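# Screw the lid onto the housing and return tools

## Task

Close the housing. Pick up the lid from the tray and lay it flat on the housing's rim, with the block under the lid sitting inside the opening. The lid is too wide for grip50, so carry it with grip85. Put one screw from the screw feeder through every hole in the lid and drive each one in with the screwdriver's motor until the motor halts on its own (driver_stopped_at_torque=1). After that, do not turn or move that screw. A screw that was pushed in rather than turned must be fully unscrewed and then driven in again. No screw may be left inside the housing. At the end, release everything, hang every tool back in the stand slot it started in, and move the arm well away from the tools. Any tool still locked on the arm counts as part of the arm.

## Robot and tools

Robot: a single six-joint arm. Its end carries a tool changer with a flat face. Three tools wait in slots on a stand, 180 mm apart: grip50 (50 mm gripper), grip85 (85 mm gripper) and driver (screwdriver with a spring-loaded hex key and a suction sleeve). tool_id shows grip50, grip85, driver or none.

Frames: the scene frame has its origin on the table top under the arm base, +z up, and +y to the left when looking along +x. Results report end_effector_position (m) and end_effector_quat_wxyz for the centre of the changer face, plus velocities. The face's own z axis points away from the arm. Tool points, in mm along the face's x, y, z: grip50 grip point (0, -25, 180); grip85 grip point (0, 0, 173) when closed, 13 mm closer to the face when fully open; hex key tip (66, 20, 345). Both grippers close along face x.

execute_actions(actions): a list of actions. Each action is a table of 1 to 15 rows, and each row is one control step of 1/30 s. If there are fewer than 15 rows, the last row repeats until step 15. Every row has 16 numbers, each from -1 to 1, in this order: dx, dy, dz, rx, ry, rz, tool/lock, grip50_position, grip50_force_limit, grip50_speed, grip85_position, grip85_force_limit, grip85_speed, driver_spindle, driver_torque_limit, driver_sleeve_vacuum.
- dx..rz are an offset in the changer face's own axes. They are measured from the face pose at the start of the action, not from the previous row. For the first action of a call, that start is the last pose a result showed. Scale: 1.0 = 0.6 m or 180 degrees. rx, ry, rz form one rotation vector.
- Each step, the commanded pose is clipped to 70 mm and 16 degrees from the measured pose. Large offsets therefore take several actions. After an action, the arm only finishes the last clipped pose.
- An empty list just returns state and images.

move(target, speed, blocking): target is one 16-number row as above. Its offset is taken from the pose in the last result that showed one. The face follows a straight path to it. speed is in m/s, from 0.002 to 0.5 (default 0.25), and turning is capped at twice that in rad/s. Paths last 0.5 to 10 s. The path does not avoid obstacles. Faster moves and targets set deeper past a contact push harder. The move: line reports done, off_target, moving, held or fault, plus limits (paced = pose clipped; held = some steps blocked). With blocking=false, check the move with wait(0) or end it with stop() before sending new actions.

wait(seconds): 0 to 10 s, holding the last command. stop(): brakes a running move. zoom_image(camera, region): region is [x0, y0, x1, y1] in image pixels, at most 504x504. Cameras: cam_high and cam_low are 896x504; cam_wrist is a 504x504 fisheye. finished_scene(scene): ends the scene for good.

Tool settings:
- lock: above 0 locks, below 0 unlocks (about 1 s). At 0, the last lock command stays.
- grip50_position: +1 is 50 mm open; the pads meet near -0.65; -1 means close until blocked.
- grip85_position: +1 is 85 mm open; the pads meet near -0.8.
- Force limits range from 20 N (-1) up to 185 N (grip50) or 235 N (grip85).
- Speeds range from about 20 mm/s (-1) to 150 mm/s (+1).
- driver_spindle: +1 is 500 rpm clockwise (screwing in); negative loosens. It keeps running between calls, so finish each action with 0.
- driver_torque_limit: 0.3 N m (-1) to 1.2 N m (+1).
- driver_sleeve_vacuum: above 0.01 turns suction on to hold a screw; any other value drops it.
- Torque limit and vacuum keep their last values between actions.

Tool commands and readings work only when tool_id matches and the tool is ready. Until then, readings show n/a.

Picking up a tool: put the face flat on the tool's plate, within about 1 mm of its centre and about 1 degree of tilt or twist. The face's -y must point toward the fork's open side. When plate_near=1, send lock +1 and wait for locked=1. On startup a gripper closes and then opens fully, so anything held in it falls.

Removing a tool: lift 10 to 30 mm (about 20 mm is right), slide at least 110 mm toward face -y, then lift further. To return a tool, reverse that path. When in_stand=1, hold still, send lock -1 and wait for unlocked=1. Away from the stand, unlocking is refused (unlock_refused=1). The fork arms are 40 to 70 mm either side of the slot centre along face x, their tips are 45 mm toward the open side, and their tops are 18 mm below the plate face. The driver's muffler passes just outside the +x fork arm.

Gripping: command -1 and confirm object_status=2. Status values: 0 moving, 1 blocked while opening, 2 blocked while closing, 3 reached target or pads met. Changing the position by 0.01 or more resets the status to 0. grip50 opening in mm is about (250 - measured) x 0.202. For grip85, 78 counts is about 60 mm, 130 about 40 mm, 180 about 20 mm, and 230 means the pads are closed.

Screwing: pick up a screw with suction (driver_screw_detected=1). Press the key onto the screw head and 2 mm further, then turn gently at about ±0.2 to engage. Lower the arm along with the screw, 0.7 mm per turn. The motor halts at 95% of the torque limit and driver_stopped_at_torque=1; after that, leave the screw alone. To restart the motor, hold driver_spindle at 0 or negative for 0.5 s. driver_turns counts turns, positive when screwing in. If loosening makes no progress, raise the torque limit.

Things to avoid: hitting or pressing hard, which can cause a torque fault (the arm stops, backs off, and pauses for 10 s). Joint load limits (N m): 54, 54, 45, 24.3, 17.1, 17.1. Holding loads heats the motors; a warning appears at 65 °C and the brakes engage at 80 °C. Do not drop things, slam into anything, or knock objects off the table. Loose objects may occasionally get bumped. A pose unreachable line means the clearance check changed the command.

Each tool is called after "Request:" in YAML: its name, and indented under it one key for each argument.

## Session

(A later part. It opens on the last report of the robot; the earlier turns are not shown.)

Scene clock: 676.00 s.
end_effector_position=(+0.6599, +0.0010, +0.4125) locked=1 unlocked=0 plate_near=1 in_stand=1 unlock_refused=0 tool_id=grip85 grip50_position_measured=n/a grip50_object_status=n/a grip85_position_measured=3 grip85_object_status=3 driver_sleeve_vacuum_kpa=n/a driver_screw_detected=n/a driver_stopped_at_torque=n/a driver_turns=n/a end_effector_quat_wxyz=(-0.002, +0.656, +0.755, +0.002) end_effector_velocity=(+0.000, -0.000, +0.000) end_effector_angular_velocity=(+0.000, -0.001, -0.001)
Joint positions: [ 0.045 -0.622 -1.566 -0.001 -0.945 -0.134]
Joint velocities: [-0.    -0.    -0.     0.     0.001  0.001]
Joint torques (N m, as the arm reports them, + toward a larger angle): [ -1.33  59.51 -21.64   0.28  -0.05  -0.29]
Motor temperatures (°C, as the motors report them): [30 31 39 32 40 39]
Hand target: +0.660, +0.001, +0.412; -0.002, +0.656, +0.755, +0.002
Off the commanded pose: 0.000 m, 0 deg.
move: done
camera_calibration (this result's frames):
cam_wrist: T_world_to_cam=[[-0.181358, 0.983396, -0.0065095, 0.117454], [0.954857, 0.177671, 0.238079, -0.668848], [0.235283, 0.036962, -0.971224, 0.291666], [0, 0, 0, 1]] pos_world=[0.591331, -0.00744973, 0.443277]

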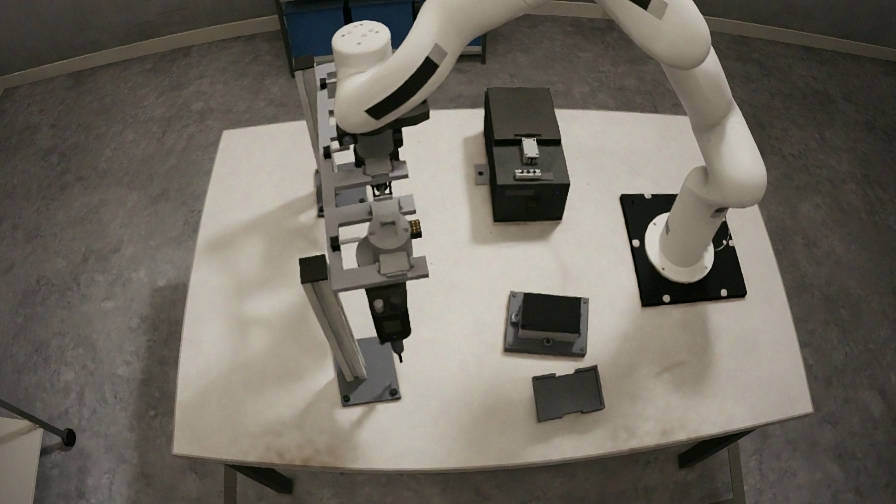

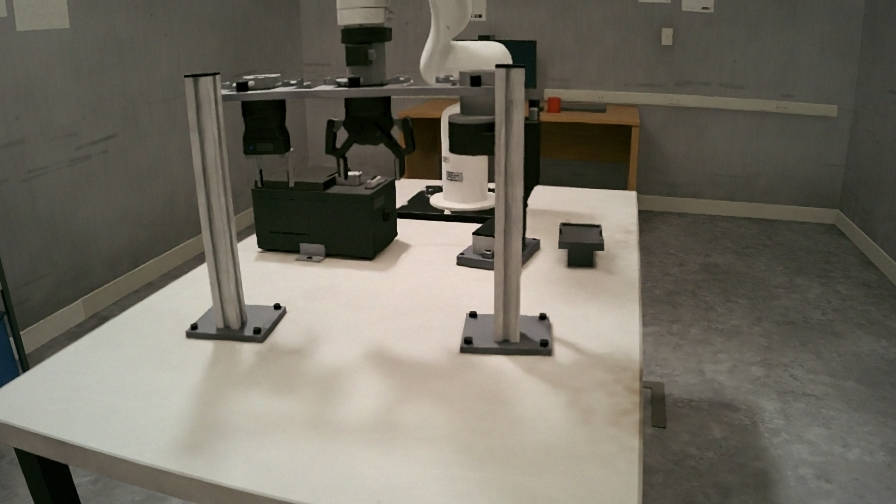

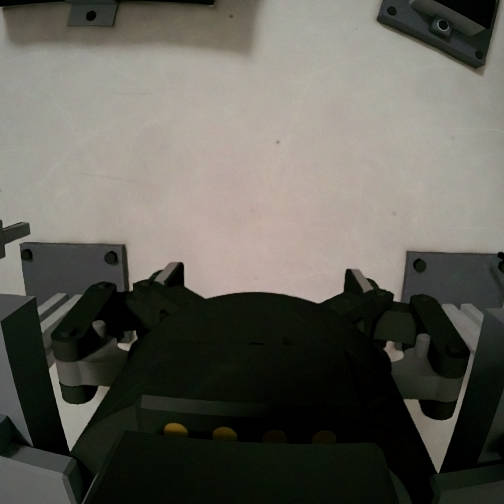

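Request:
execute_actions:
  actions: []

Scene clock: 704.33 s.
end_effector_position=(+0.6599, +0.0010, +0.4123) locked=1 unlocked=0 plate_near=1 in_stand=1 unlock_refused=0 tool_id=grip85 grip50_position_measured=n/a grip50_object_status=n/a grip85_position_measured=3 grip85_object_status=3 driver_sleeve_vacuum_kpa=n/a driver_screw_detected=n/a driver_stopped_at_torque=n/a driver_turns=n/a end_effector_quat_wxyz=(-0.002, +0.656, +0.755, +0.002) end_effector_velocity=(-0.000, -0.001, +0.000) end_effector_angular_velocity=(-0.000, +0.000, -0.001)
Joint positions: [ 0.045 -0.622 -1.566 -0.001 -0.945 -0.134]
Joint velocities: [-0.001  0.    -0.    -0.    -0.001  0.   ]
Joint torques (N m, as the arm reports them, + toward a larger angle): [ -2.54  60.24 -21.56   0.12  -0.08  -0.32]
Motor temperatures (°C, as the motors report them): [30 31 39 32 40 39]
Hand target: +0.660, +0.001, +0.412; -0.002, +0.656, +0.755, +0.002
Off the commanded pose: 0.000 m, 0 deg.
camera_calibration (this result's frames):
cam_wrist: T_world_to_cam=[[-0.181361, 0.983395, -0.00649725, 0.117447], [0.954876, 0.177673, 0.238001, -0.668786], [0.235203, 0.0369599, -0.971243, 0.291624], [0, 0, 0, 1]] pos_world=[0.591317, -0.00744962, 0.443172]

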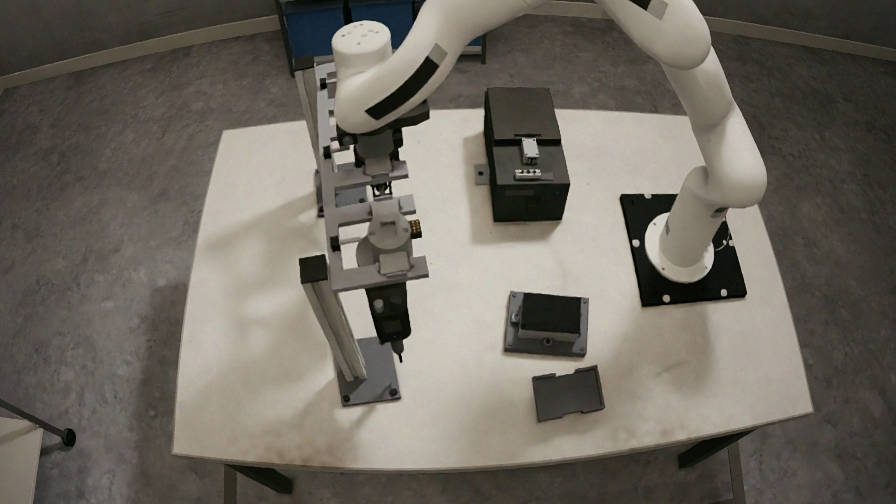

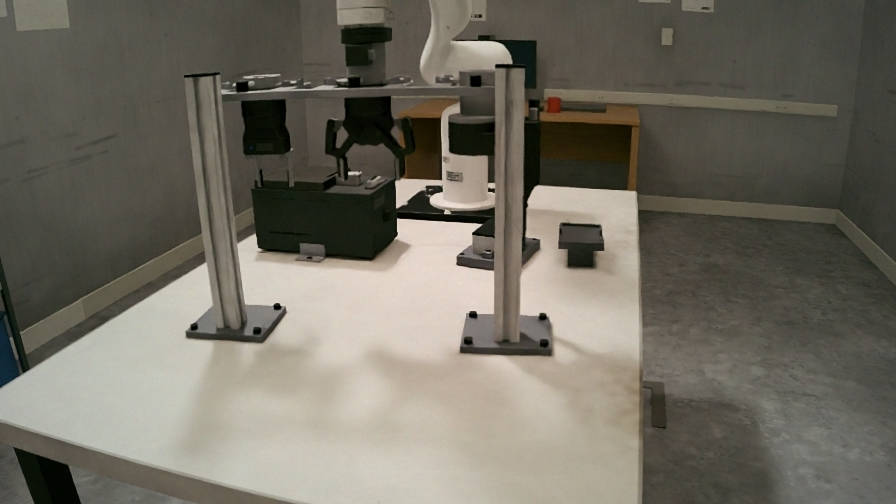

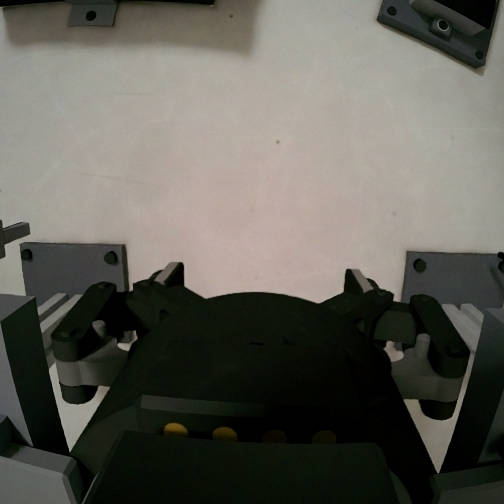

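Request:
execute_actions:
  actions:
    - [[0,0,0,0,0,0,-1,1,0,0,1,0,0,0,0,0]]
    - [[0,0,0,0,0,0,-1,1,0,0,1,0,0,0,0,0]]
    - [[0,0,0,0,0,0,-1,1,0,0,1,0,0,0,0,0]]

Scene clock: 710.23 s.
end_effector_position=(+0.6599, +0.0010, +0.4124) locked=0 unlocked=1 plate_near=1 in_stand=1 unlock_refused=0 tool_id=none grip50_position_measured=n/a grip50_object_status=n/a grip85_position_measured=n/a grip85_object_status=n/a driver_sleeve_vacuum_kpa=n/a driver_screw_detected=n/a driver_stopped_at_torque=n/a driver_turns=n/a end_effector_quat_wxyz=(-0.002, +0.656, +0.755, +0.002) end_effector_velocity=(-0.000, -0.000, +0.000) end_effector_angular_velocity=(-0.000, +0.000, +0.001)
Joint positions: [ 0.045 -0.622 -1.566 -0.001 -0.945 -0.134]
Joint velocities: [-0.     0.    -0.    -0.    -0.001 -0.001]
Joint torques (N m, as the arm reports them, + toward a larger angle): [ -1.31  49.57 -17.65   0.2   -0.08  -0.32]
Motor temperatures (°C, as the motors report them): [30 32 40 32 40 39]
Hand target: +0.660, +0.001, +0.412; -0.002, +0.656, +0.755, +0.002
Off the commanded pose: 0.000 m, 0 deg.
Step readings (end_effector_position; steps 1 to 15: 1st action; 16 to 30: 2nd action; 31 to 45: 3rd action):
0: (+0.6599, +0.0010, +0.4123)
1: (+0.6598, +0.0010, +0.4121)
2: (+0.6598, +0.0010, +0.4121)
4: (+0.6598, +0.0010, +0.4121)
8: (+0.6598, +0.0010, +0.4121)
15: (+0.6599, +0.0010, +0.4124)
16: (+0.6599, +0.0010, +0.4124)
17: (+0.6599, +0.0010, +0.4124)
19: (+0.6599, +0.0010, +0.4124)
23: (+0.6599, +0.0010, +0.4124)
30: (+0.6599, +0.0010, +0.4124)
31: (+0.6599, +0.0010, +0.4124)
32: (+0.6599, +0.0010, +0.4124)
34: (+0.6599, +0.0010, +0.4124)
38: (+0.6599, +0.0010, +0.4124)
45: end_effector_position above
camera_calibration (this result's frames):
cam_wrist: T_world_to_cam=[[-0.181327, 0.983402, -0.00646743, 0.117414], [0.954863, 0.17763, 0.238084, -0.668846], [0.235281, 0.0369954, -0.971223, 0.291641], [0, 0, 0, 1]] pos_world=[0.591329, -0.00744744, 0.44325]

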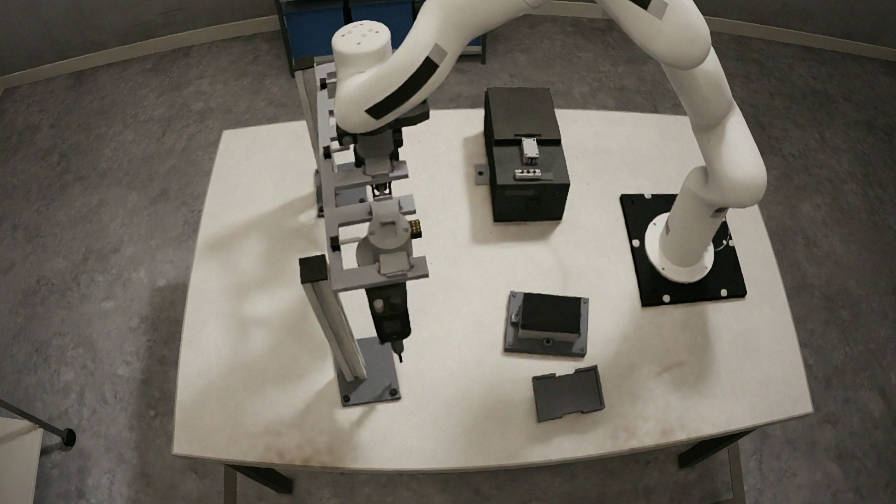

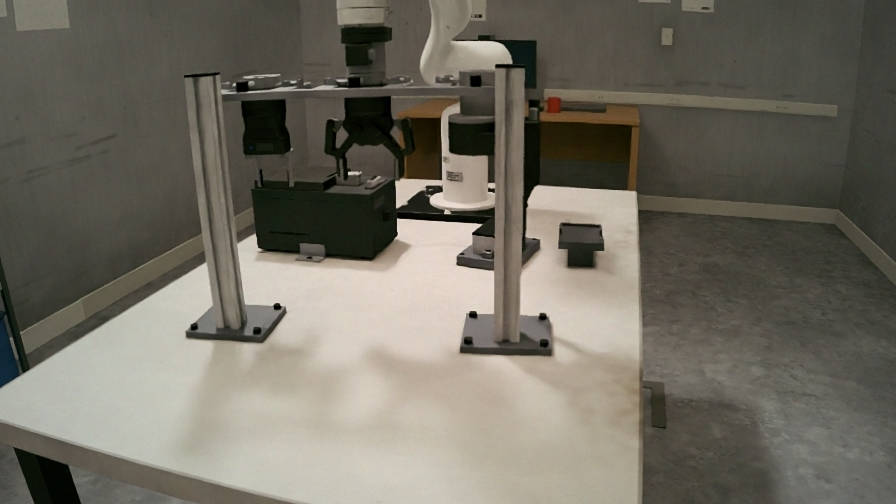

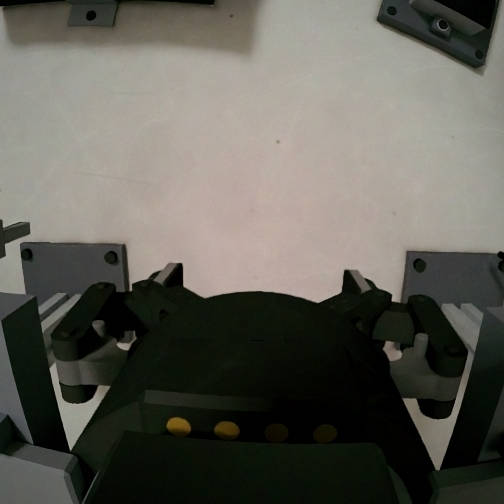

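Request:
move:
  target: [0,0,-0.055,0,0,0,0,1,0,0,1,0,0,0,0,0]
  speed: 0.1

Request:
zoom_image:
  camera: "cam_wrist"
  region: [150,250,400,450]

Scene clock: 715.03 s.
end_effector_position=(+0.6599, +0.0009, +0.4452) locked=0 unlocked=1 plate_near=0 in_stand=0 unlock_refused=0 tool_id=none grip50_position_measured=n/a grip50_object_status=n/a grip85_position_measured=n/a grip85_object_status=n/a driver_sleeve_vacuum_kpa=n/a driver_screw_detected=n/a driver_stopped_at_torque=n/a driver_turns=n/a end_effector_quat_wxyz=(-0.002, +0.656, +0.755, +0.002) end_effector_velocity=(+0.000, +0.000, +0.001) end_effector_angular_velocity=(+0.001, -0.000, -0.000)
Joint positions: [ 0.045 -0.6   -1.607 -0.    -1.008 -0.134]
Joint velocities: [ 0.    -0.001 -0.002  0.001 -0.002  0.   ]
Joint torques (N m, as the arm reports them, + toward a larger angle): [ -1.72  48.35 -18.16   0.36   0.05  -0.36]
Motor temperatures (°C, as the motors report them): [30 32 40 32 40 39]
Hand target: +0.660, +0.001, +0.445; -0.002, +0.656, +0.755, +0.002
Off the commanded pose: 0.000 m, 0 deg.
move: done
camera_calibration (this result's frames):
cam_wrist: T_world_to_cam=[[-0.18142, 0.983385, -0.0063684, 0.11777], [0.954906, 0.177706, 0.237855, -0.676555], [0.235035, 0.0370705, -0.97128, 0.323661], [0, 0, 0, 1]] pos_world=[0.591341, -0.00758326, 0.476038]

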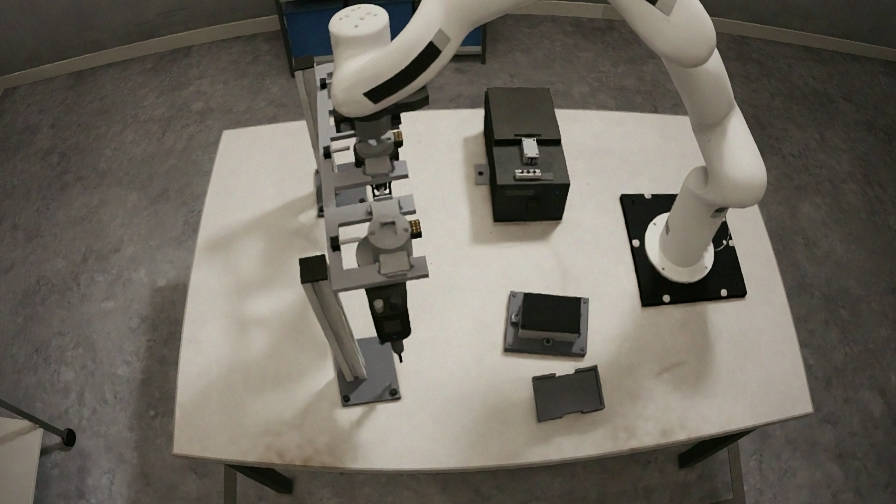

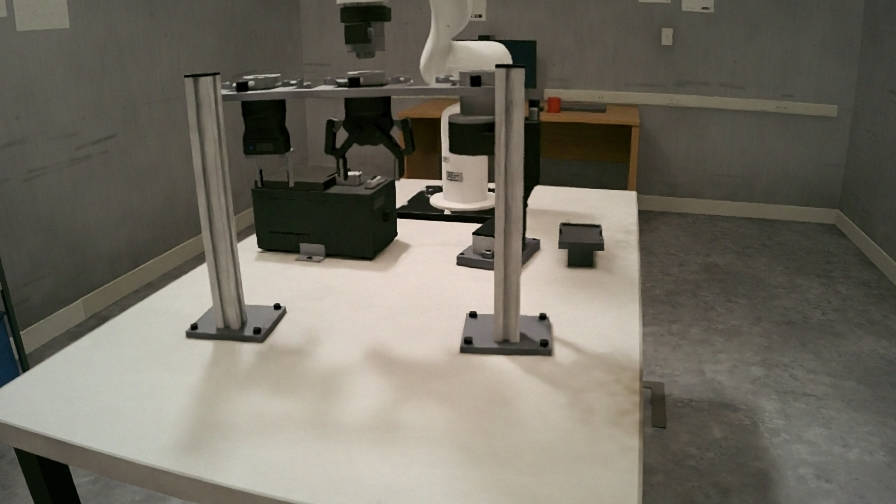

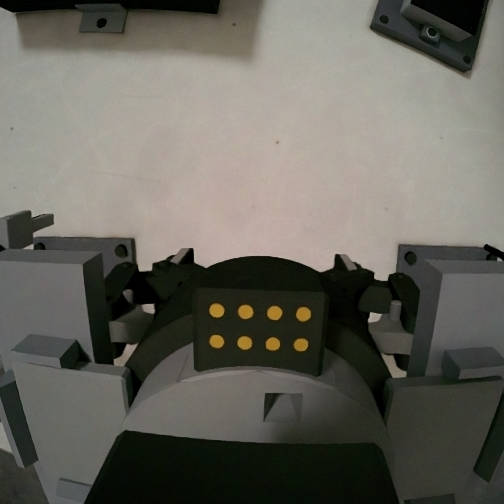

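Region (150, 250, 400, 450) of cam_wrist's 504x504 image, scaled by 2.016, with more detail than that image has; it fills the top 403 rows of this view, and the rest is white.

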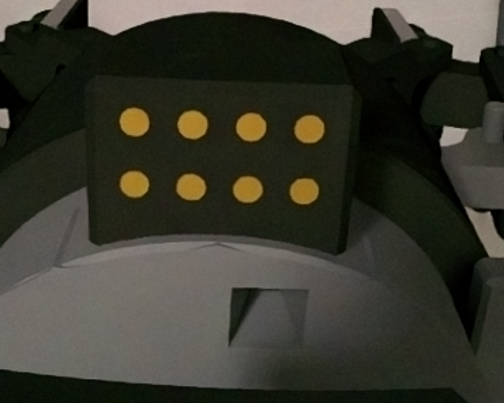

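Request:
move:
  target: [0.3,0,0,0,0,0,0,1,0,0,1,0,0,0,0,0]
  speed: 0.25

Request:
zoom_image:
  camera: "cam_wrist"
  region: [150,250,400,450]

Scene clock: 725.03 s.
end_effector_position=(+0.6351, +0.1788, +0.4460) locked=0 unlocked=1 plate_near=0 in_stand=0 unlock_refused=0 tool_id=none grip50_position_measured=n/a grip50_object_status=n/a grip85_position_measured=n/a grip85_object_status=n/a driver_sleeve_vacuum_kpa=n/a driver_screw_detected=n/a driver_stopped_at_torque=n/a driver_turns=n/a end_effector_quat_wxyz=(-0.002, +0.656, +0.755, +0.002) end_effector_velocity=(+0.000, +0.001, +0.000) end_effector_angular_velocity=(-0.001, +0.000, -0.000)
Joint positions: [ 0.318 -0.602 -1.609  0.    -1.009  0.139]
Joint velocities: [ 0.001 -0.001 -0.002 -0.001 -0.002  0.002]
Joint torques (N m, as the arm reports them, + toward a larger angle): [ -2.39  48.9  -17.72   0.59  -0.05  -0.15]
Motor temperatures (°C, as the motors report them): [30 32 39 32 40 39]
Hand target: +0.635, +0.179, +0.446; -0.002, +0.656, +0.755, +0.002
Off the commanded pose: 0.000 m, 0 deg.
move: done
camera_calibration (this result's frames):
cam_wrist: T_world_to_cam=[[-0.181068, 0.983452, -0.00598791, -0.0620936], [0.955075, 0.17729, 0.237486, -0.684619], [0.234618, 0.0372823, -0.971372, 0.323917], [0, 0, 0, 1]] pos_world=[0.566622, 0.170366, 0.47686]

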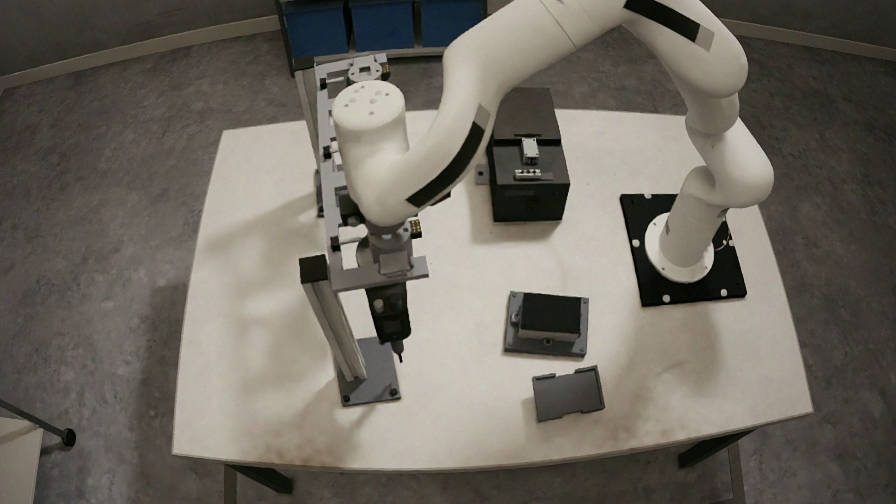

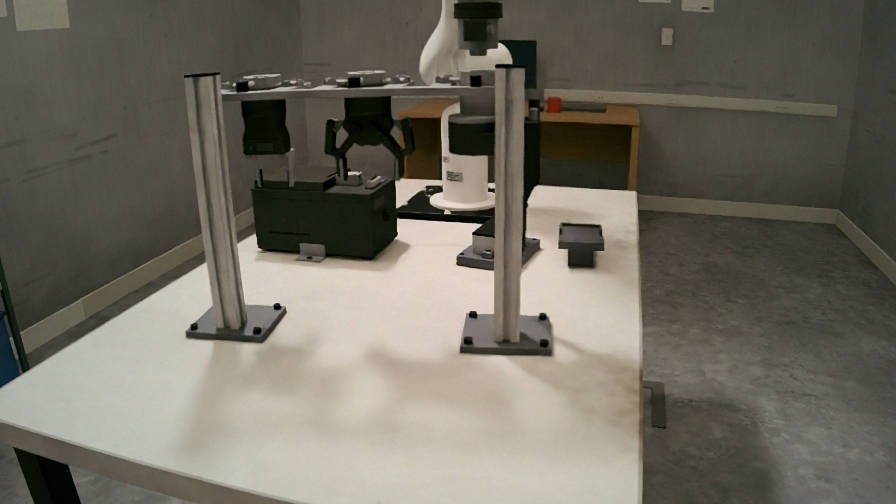

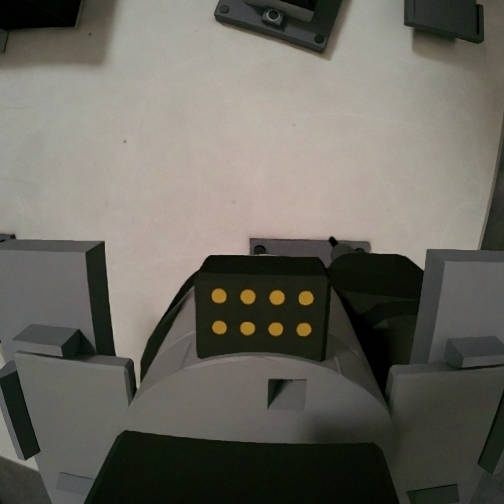

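Region (150, 250, 400, 450) of cam_wrist's 504x504 image, scaled by 2.016, with more detail than that image has; it fills the top 403 rows of this view, and the rest is white.

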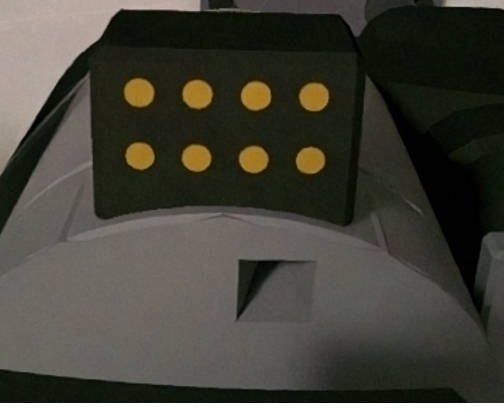

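Request:
execute_actions:
  actions:
    - [[0.0015,-0.005,0.0013,0,0,-0.0056,0,1,0,0,1,0,0,0,0,0]]
    - [[0,0,0,0,0,0,0,1,0,0,1,0,0,0,0,0]]

Request:
zoom_image:
  camera: "cam_wrist"
  region: [150,250,400,450]

Scene clock: 745.93 s.
end_effector_position=(+0.6321, +0.1793, +0.4452) locked=0 unlocked=1 plate_near=0 in_stand=0 unlock_refused=0 tool_id=none grip50_position_measured=n/a grip50_object_status=n/a grip85_position_measured=n/a grip85_object_status=n/a driver_sleeve_vacuum_kpa=n/a driver_screw_detected=n/a driver_stopped_at_torque=n/a driver_turns=n/a end_effector_quat_wxyz=(-0.002, +0.650, +0.760, +0.002) end_effector_velocity=(+0.000, -0.000, -0.000) end_effector_angular_velocity=(+0.000, -0.000, +0.000)
Joint positions: [ 0.32  -0.595 -1.597  0.    -1.004  0.123]
Joint velocities: [-0. -0. -0.  0.  0. -0.]
Joint torques (N m, as the arm reports them, + toward a larger angle): [ -1.86  47.93 -17.99   0.36  -0.03  -0.21]
Motor temperatures (°C, as the motors report them): [30 32 39 32 40 39]
Hand target: +0.632, +0.179, +0.445; -0.002, +0.650, +0.760, +0.002
Off the commanded pose: 0.000 m, 0 deg.
Step readings (end_effector_position; steps 1 to 15: 1st action; 16 to 30: 2nd action):
0: (+0.6351, +0.1792, +0.4460)
1: (+0.6351, +0.1792, +0.4460)
2: (+0.6348, +0.1792, +0.4459)
4: (+0.6332, +0.1793, +0.4455)
8: (+0.6322, +0.1793, +0.4453)
15: (+0.6321, +0.1793, +0.4452)
16: (+0.6321, +0.1793, +0.4452)
17: (+0.6321, +0.1793, +0.4452)
19: (+0.6321, +0.1793, +0.4452)
23: (+0.6321, +0.1793, +0.4452)
30: end_effector_position above
camera_calibration (this result's frames):
cam_wrist: T_world_to_cam=[[-0.198294, 0.980124, -0.00599394, -0.0516429], [0.951791, 0.194015, 0.237595, -0.682548], [0.234036, 0.0414087, -0.971346, 0.323487], [0, 0, 0, 1]] pos_world=[0.563695, 0.169645, 0.476078]

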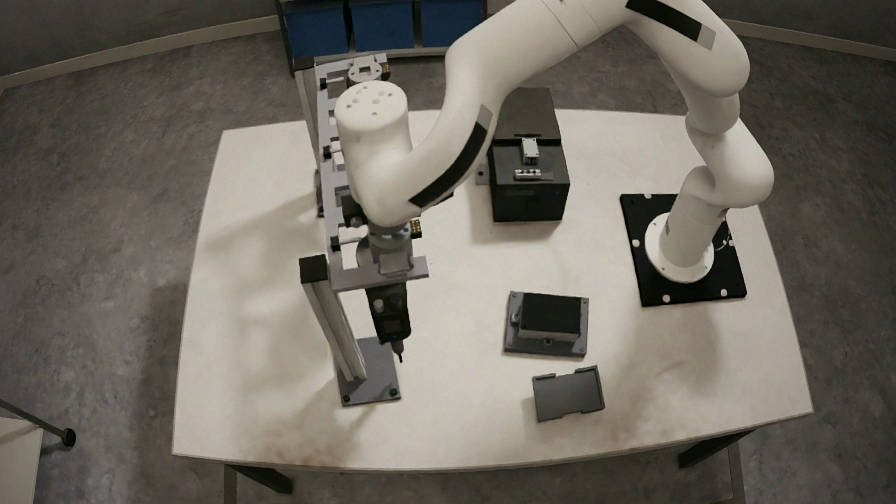

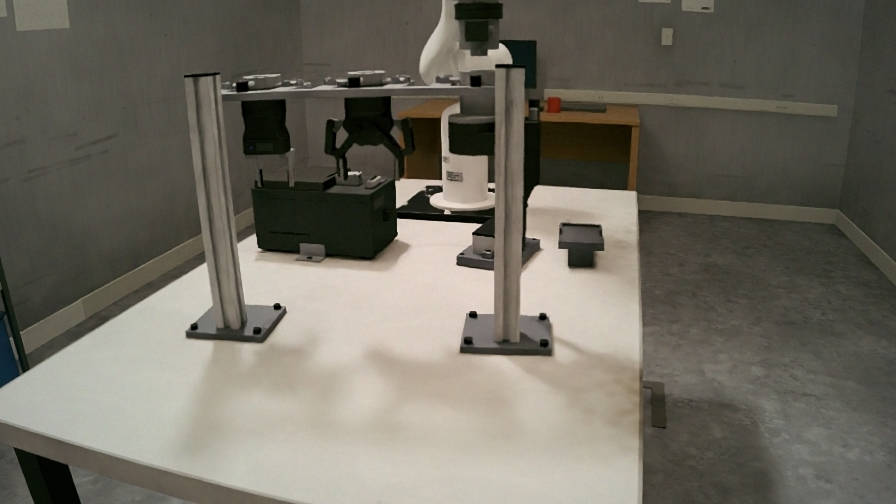

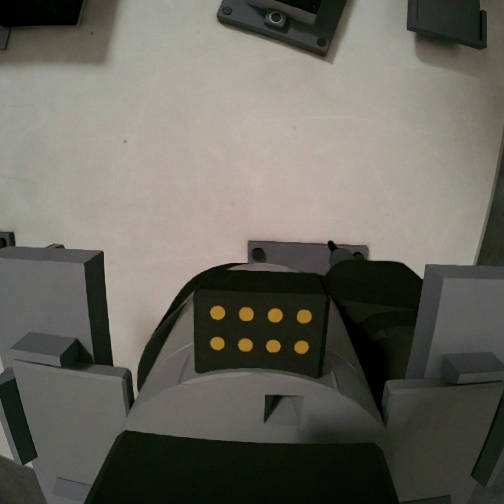

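Region (150, 250, 400, 450) of cam_wrist's 504x504 image, scaled by 2.016, with more detail than that image has; it fills the top 403 rows of this view, and the rest is white.

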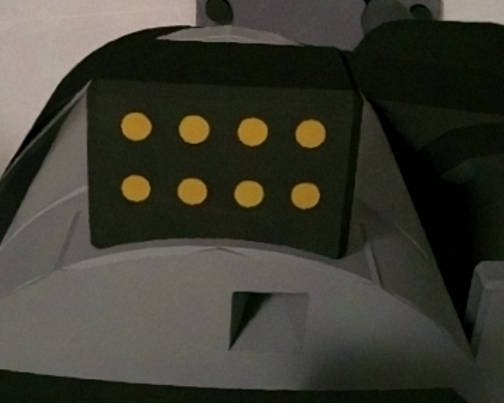

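Request:
move:
  target: [0.0002,0.0008,0.051,0,0,0,0,1,0,0,1,0,0,0,0,0]
  speed: 0.04

Scene clock: 753.30 s.
end_effector_position=(+0.6325, +0.1796, +0.4148) locked=0 unlocked=1 plate_near=0 in_stand=1 unlock_refused=0 tool_id=none grip50_position_measured=n/a grip50_object_status=n/a grip85_position_measured=n/a grip85_object_status=n/a driver_sleeve_vacuum_kpa=n/a driver_screw_detected=n/a driver_stopped_at_torque=n/a driver_turns=n/a end_effector_quat_wxyz=(-0.002, +0.650, +0.760, +0.002) end_effector_velocity=(-0.000, +0.000, -0.001) end_effector_angular_velocity=(+0.000, +0.000, +0.000)
Joint positions: [ 0.32  -0.617 -1.561  0.    -0.945  0.123]
Joint velocities: [ 0.    -0.     0.001  0.     0.002  0.   ]
Joint torques (N m, as the arm reports them, + toward a larger angle): [ -1.96  49.37 -17.07   0.26  -0.02  -0.3 ]
Motor temperatures (°C, as the motors report them): [30 32 39 32 40 39]
Hand target: +0.632, +0.180, +0.415; -0.002, +0.650, +0.760, +0.002
Off the commanded pose: 0.000 m, 0 deg.
move: done
camera_calibration (this result's frames):
cam_wrist: T_world_to_cam=[[-0.19821, 0.980141, -0.00603613, -0.0520915], [0.951773, 0.193937, 0.237731, -0.675812], [0.23418, 0.0413756, -0.971312, 0.293679], [0, 0, 0, 1]] pos_world=[0.564121, 0.169971, 0.445601]

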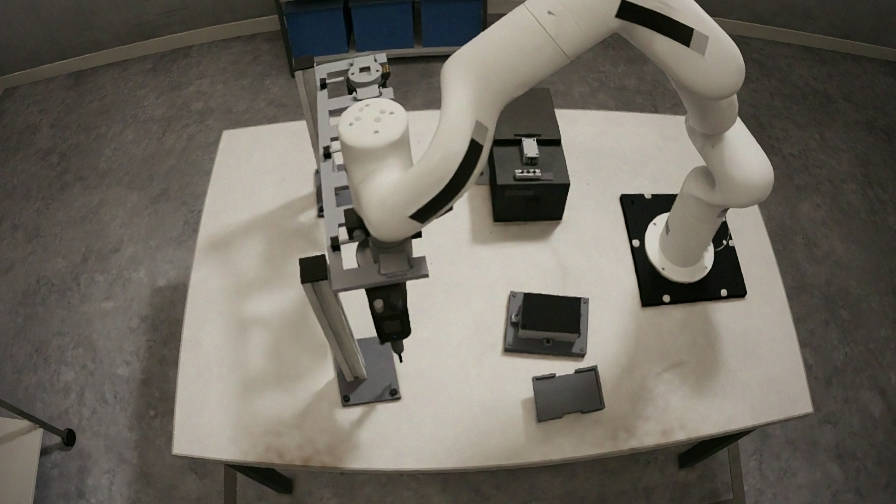

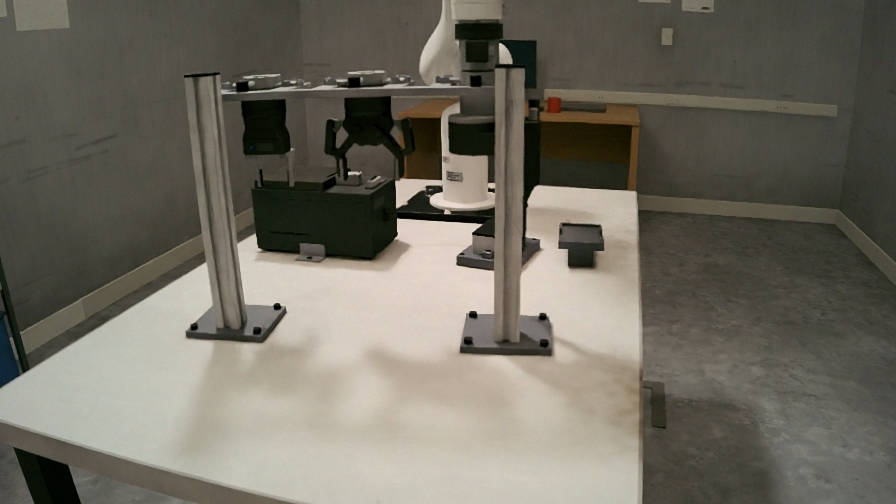

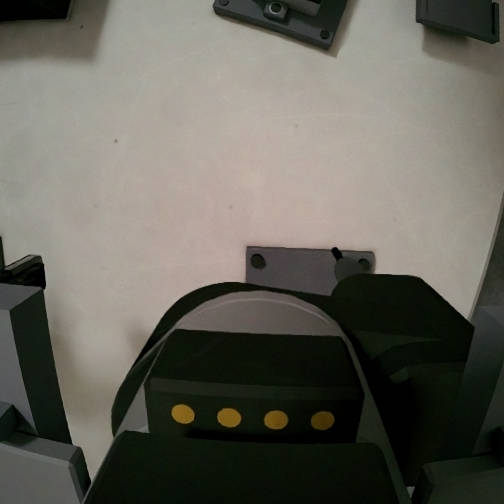

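Request:
execute_actions:
  actions:
    - [[0,0,0.002,0,0,0,0,1,0,0,1,0,0,0,0,0]]
    - [[0,0,0.0015,0,0,0,0,1,0,0,1,0,0,0,0,0]]
    - [[0,0,0.001,0,0,0,0,1,0,0,1,0,0,0,0,0]]

Scene clock: 763.17 s.
end_effector_position=(+0.6325, +0.1796, +0.4121) locked=0 unlocked=1 plate_near=1 in_stand=1 unlock_refused=0 tool_id=none grip50_position_measured=n/a grip50_object_status=n/a grip85_position_measured=n/a grip85_object_status=n/a driver_sleeve_vacuum_kpa=n/a driver_screw_detected=n/a driver_stopped_at_torque=n/a driver_turns=n/a end_effector_quat_wxyz=(-0.002, +0.650, +0.760, +0.002) end_effector_velocity=(-0.000, -0.000, +0.000) end_effector_angular_velocity=(-0.000, +0.002, +0.000)
Joint positions: [ 0.32  -0.619 -1.558  0.    -0.94   0.123]
Joint velocities: [-0.     0.     0.001  0.    -0.002 -0.001]
Joint torques (N m, as the arm reports them, + toward a larger angle): [ -1.42  48.62 -17.96   0.38   0.3   -0.27]
Motor temperatures (°C, as the motors report them): [30 32 39 32 40 39]
Hand target: +0.632, +0.180, +0.412; -0.002, +0.650, +0.760, +0.002
Off the commanded pose: 0.000 m, 0 deg.
Step readings (end_effector_position; steps 1 to 15: 1st action; 16 to 30: 2nd action; 31 to 45: 3rd action):
0: (+0.6325, +0.1796, +0.4146)
1: (+0.6325, +0.1796, +0.4146)
2: (+0.6325, +0.1796, +0.4145)
4: (+0.6325, +0.1796, +0.4140)
8: (+0.6325, +0.1796, +0.4136)
15: (+0.6325, +0.1796, +0.4136)
16: (+0.6325, +0.1796, +0.4136)
17: (+0.6325, +0.1796, +0.4135)
19: (+0.6325, +0.1796, +0.4130)
23: (+0.6325, +0.1796, +0.4127)
30: (+0.6325, +0.1796, +0.4127)
31: (+0.6325, +0.1796, +0.4127)
32: (+0.6325, +0.1796, +0.4126)
34: (+0.6325, +0.1796, +0.4123)
38: (+0.6325, +0.1796, +0.4121)
45: end_effector_position above
camera_calibration (this result's frames):
cam_wrist: T_world_to_cam=[[-0.198203, 0.980142, -0.00604956, -0.0521169], [0.951803, 0.193939, 0.237612, -0.675121], [0.234067, 0.0413375, -0.971341, 0.291201], [0, 0, 0, 1]] pos_world=[0.564092, 0.169977, 0.442957]

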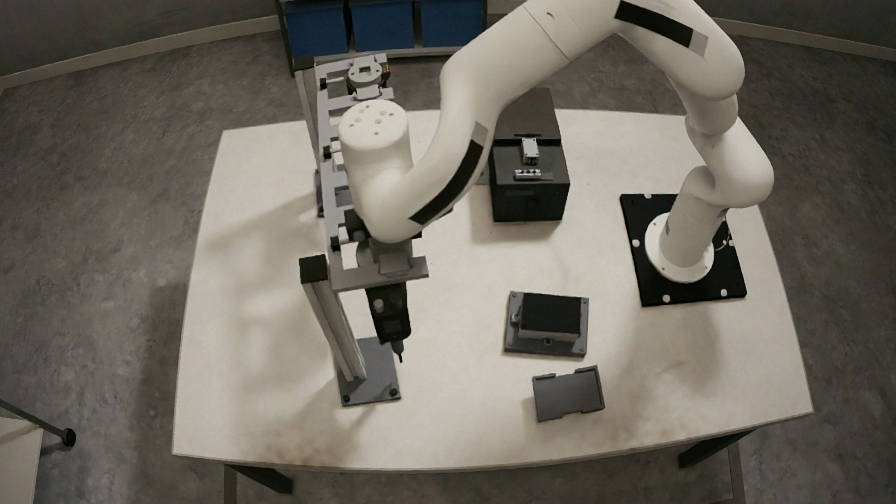

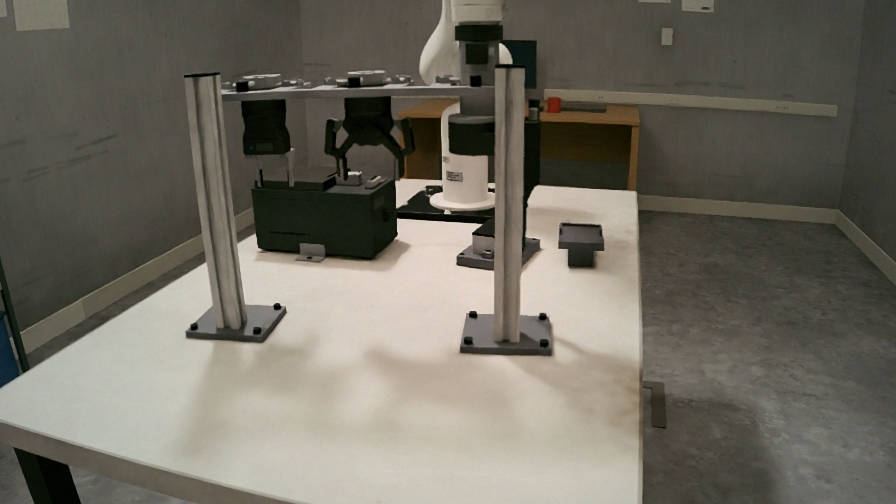

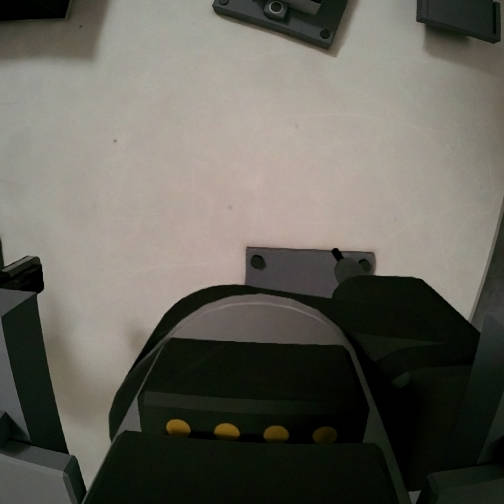

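plate_near=1. Lock.

Request:
execute_actions:
  actions:
    - [[0,0,0,0,0,0,1,1,0,0,1,0,0,0,0,0]]
    - [[0,0,0,0,0,0,1,1,0,0,1,0,0,0,0,0]]
    - [[0,0,0,0,0,0,1,1,0,0,1,0,0,0,0,0]]

Scene clock: 768.77 s.
end_effector_position=(+0.6326, +0.1797, +0.4125) locked=1 unlocked=0 plate_near=1 in_stand=1 unlock_refused=0 tool_id=driver grip50_position_measured=n/a grip50_object_status=n/a grip85_position_measured=n/a grip85_object_status=n/a driver_sleeve_vacuum_kpa=n/a driver_screw_detected=n/a driver_stopped_at_torque=n/a driver_turns=n/a end_effector_quat_wxyz=(-0.002, +0.650, +0.760, +0.002) end_effector_velocity=(-0.000, -0.000, -0.001) end_effector_angular_velocity=(-0.001, +0.001, +0.000)
Joint positions: [ 0.32  -0.619 -1.558  0.001 -0.94   0.123]
Joint velocities: [-0.    -0.     0.001 -0.001 -0.    -0.   ]
Joint torques (N m, as the arm reports them, + toward a larger angle): [ -0.93  68.08 -24.7    1.1    0.46  -0.24]
Motor temperatures (°C, as the motors report them): [30 32 39 32 40 39]
Hand target: +0.633, +0.180, +0.413; -0.002, +0.650, +0.760, +0.002
Off the commanded pose: 0.000 m, 0 deg.
Step readings (end_effector_position; steps 1 to 15: 1st action; 16 to 30: 2nd action; 31 to 45: 3rd action):
0: (+0.6325, +0.1796, +0.4121)
1: (+0.6325, +0.1796, +0.4121)
2: (+0.6325, +0.1796, +0.4121)
4: (+0.6325, +0.1796, +0.4121)
8: (+0.6325, +0.1796, +0.4121)
15: (+0.6325, +0.1796, +0.4121)
16: (+0.6325, +0.1796, +0.4121)
17: (+0.6325, +0.1796, +0.4121)
19: (+0.6324, +0.1796, +0.4119)
23: (+0.6324, +0.1795, +0.4120)
30: (+0.6326, +0.1797, +0.4125)
31: (+0.6326, +0.1797, +0.4125)
32: (+0.6326, +0.1797, +0.4125)
34: (+0.6326, +0.1797, +0.4125)
38: (+0.6326, +0.1797, +0.4125)
45: end_effector_position above
camera_calibration (this result's frames):
cam_wrist: T_world_to_cam=[[-0.198032, 0.980179, -0.00569555, -0.0524386], [0.951593, 0.193643, 0.238688, -0.675656], [0.23506, 0.041848, -0.97108, 0.290749], [0, 0, 0, 1]] pos_world=[0.564222, 0.170068, 0.443313]

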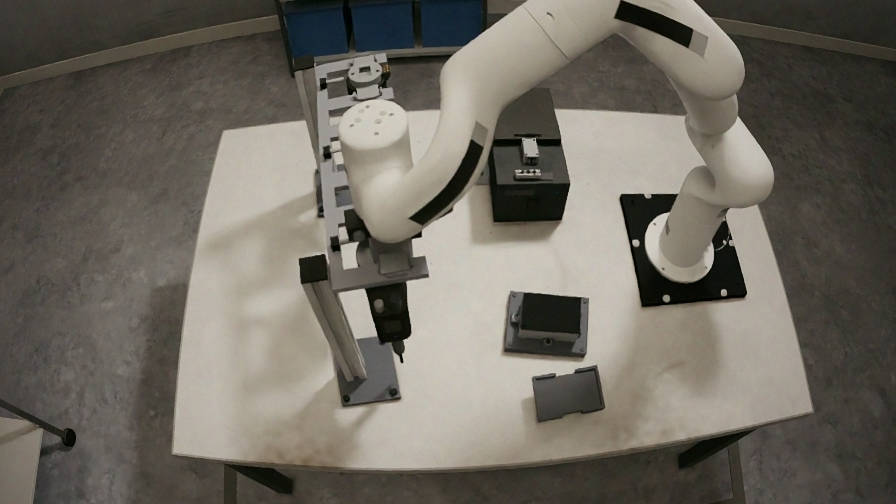

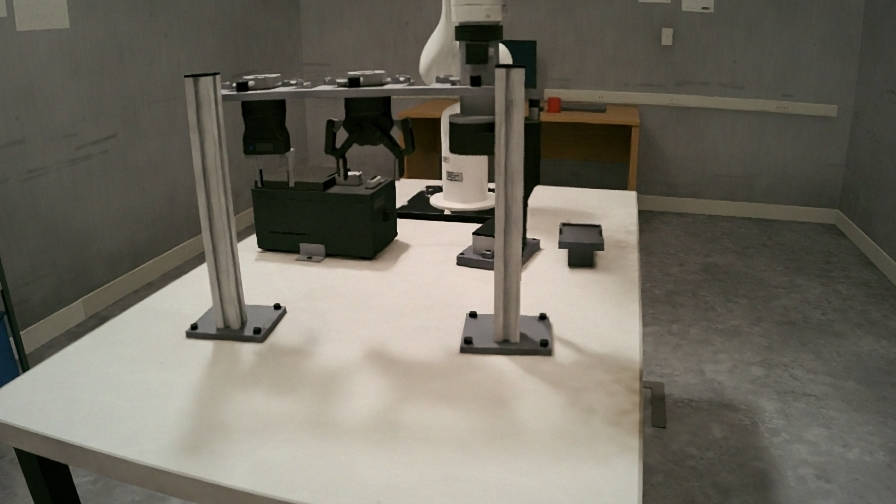

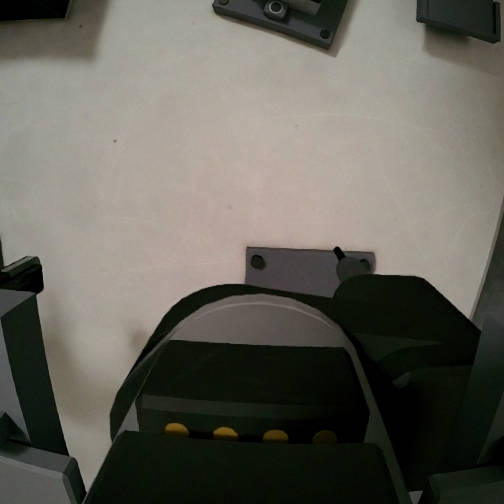

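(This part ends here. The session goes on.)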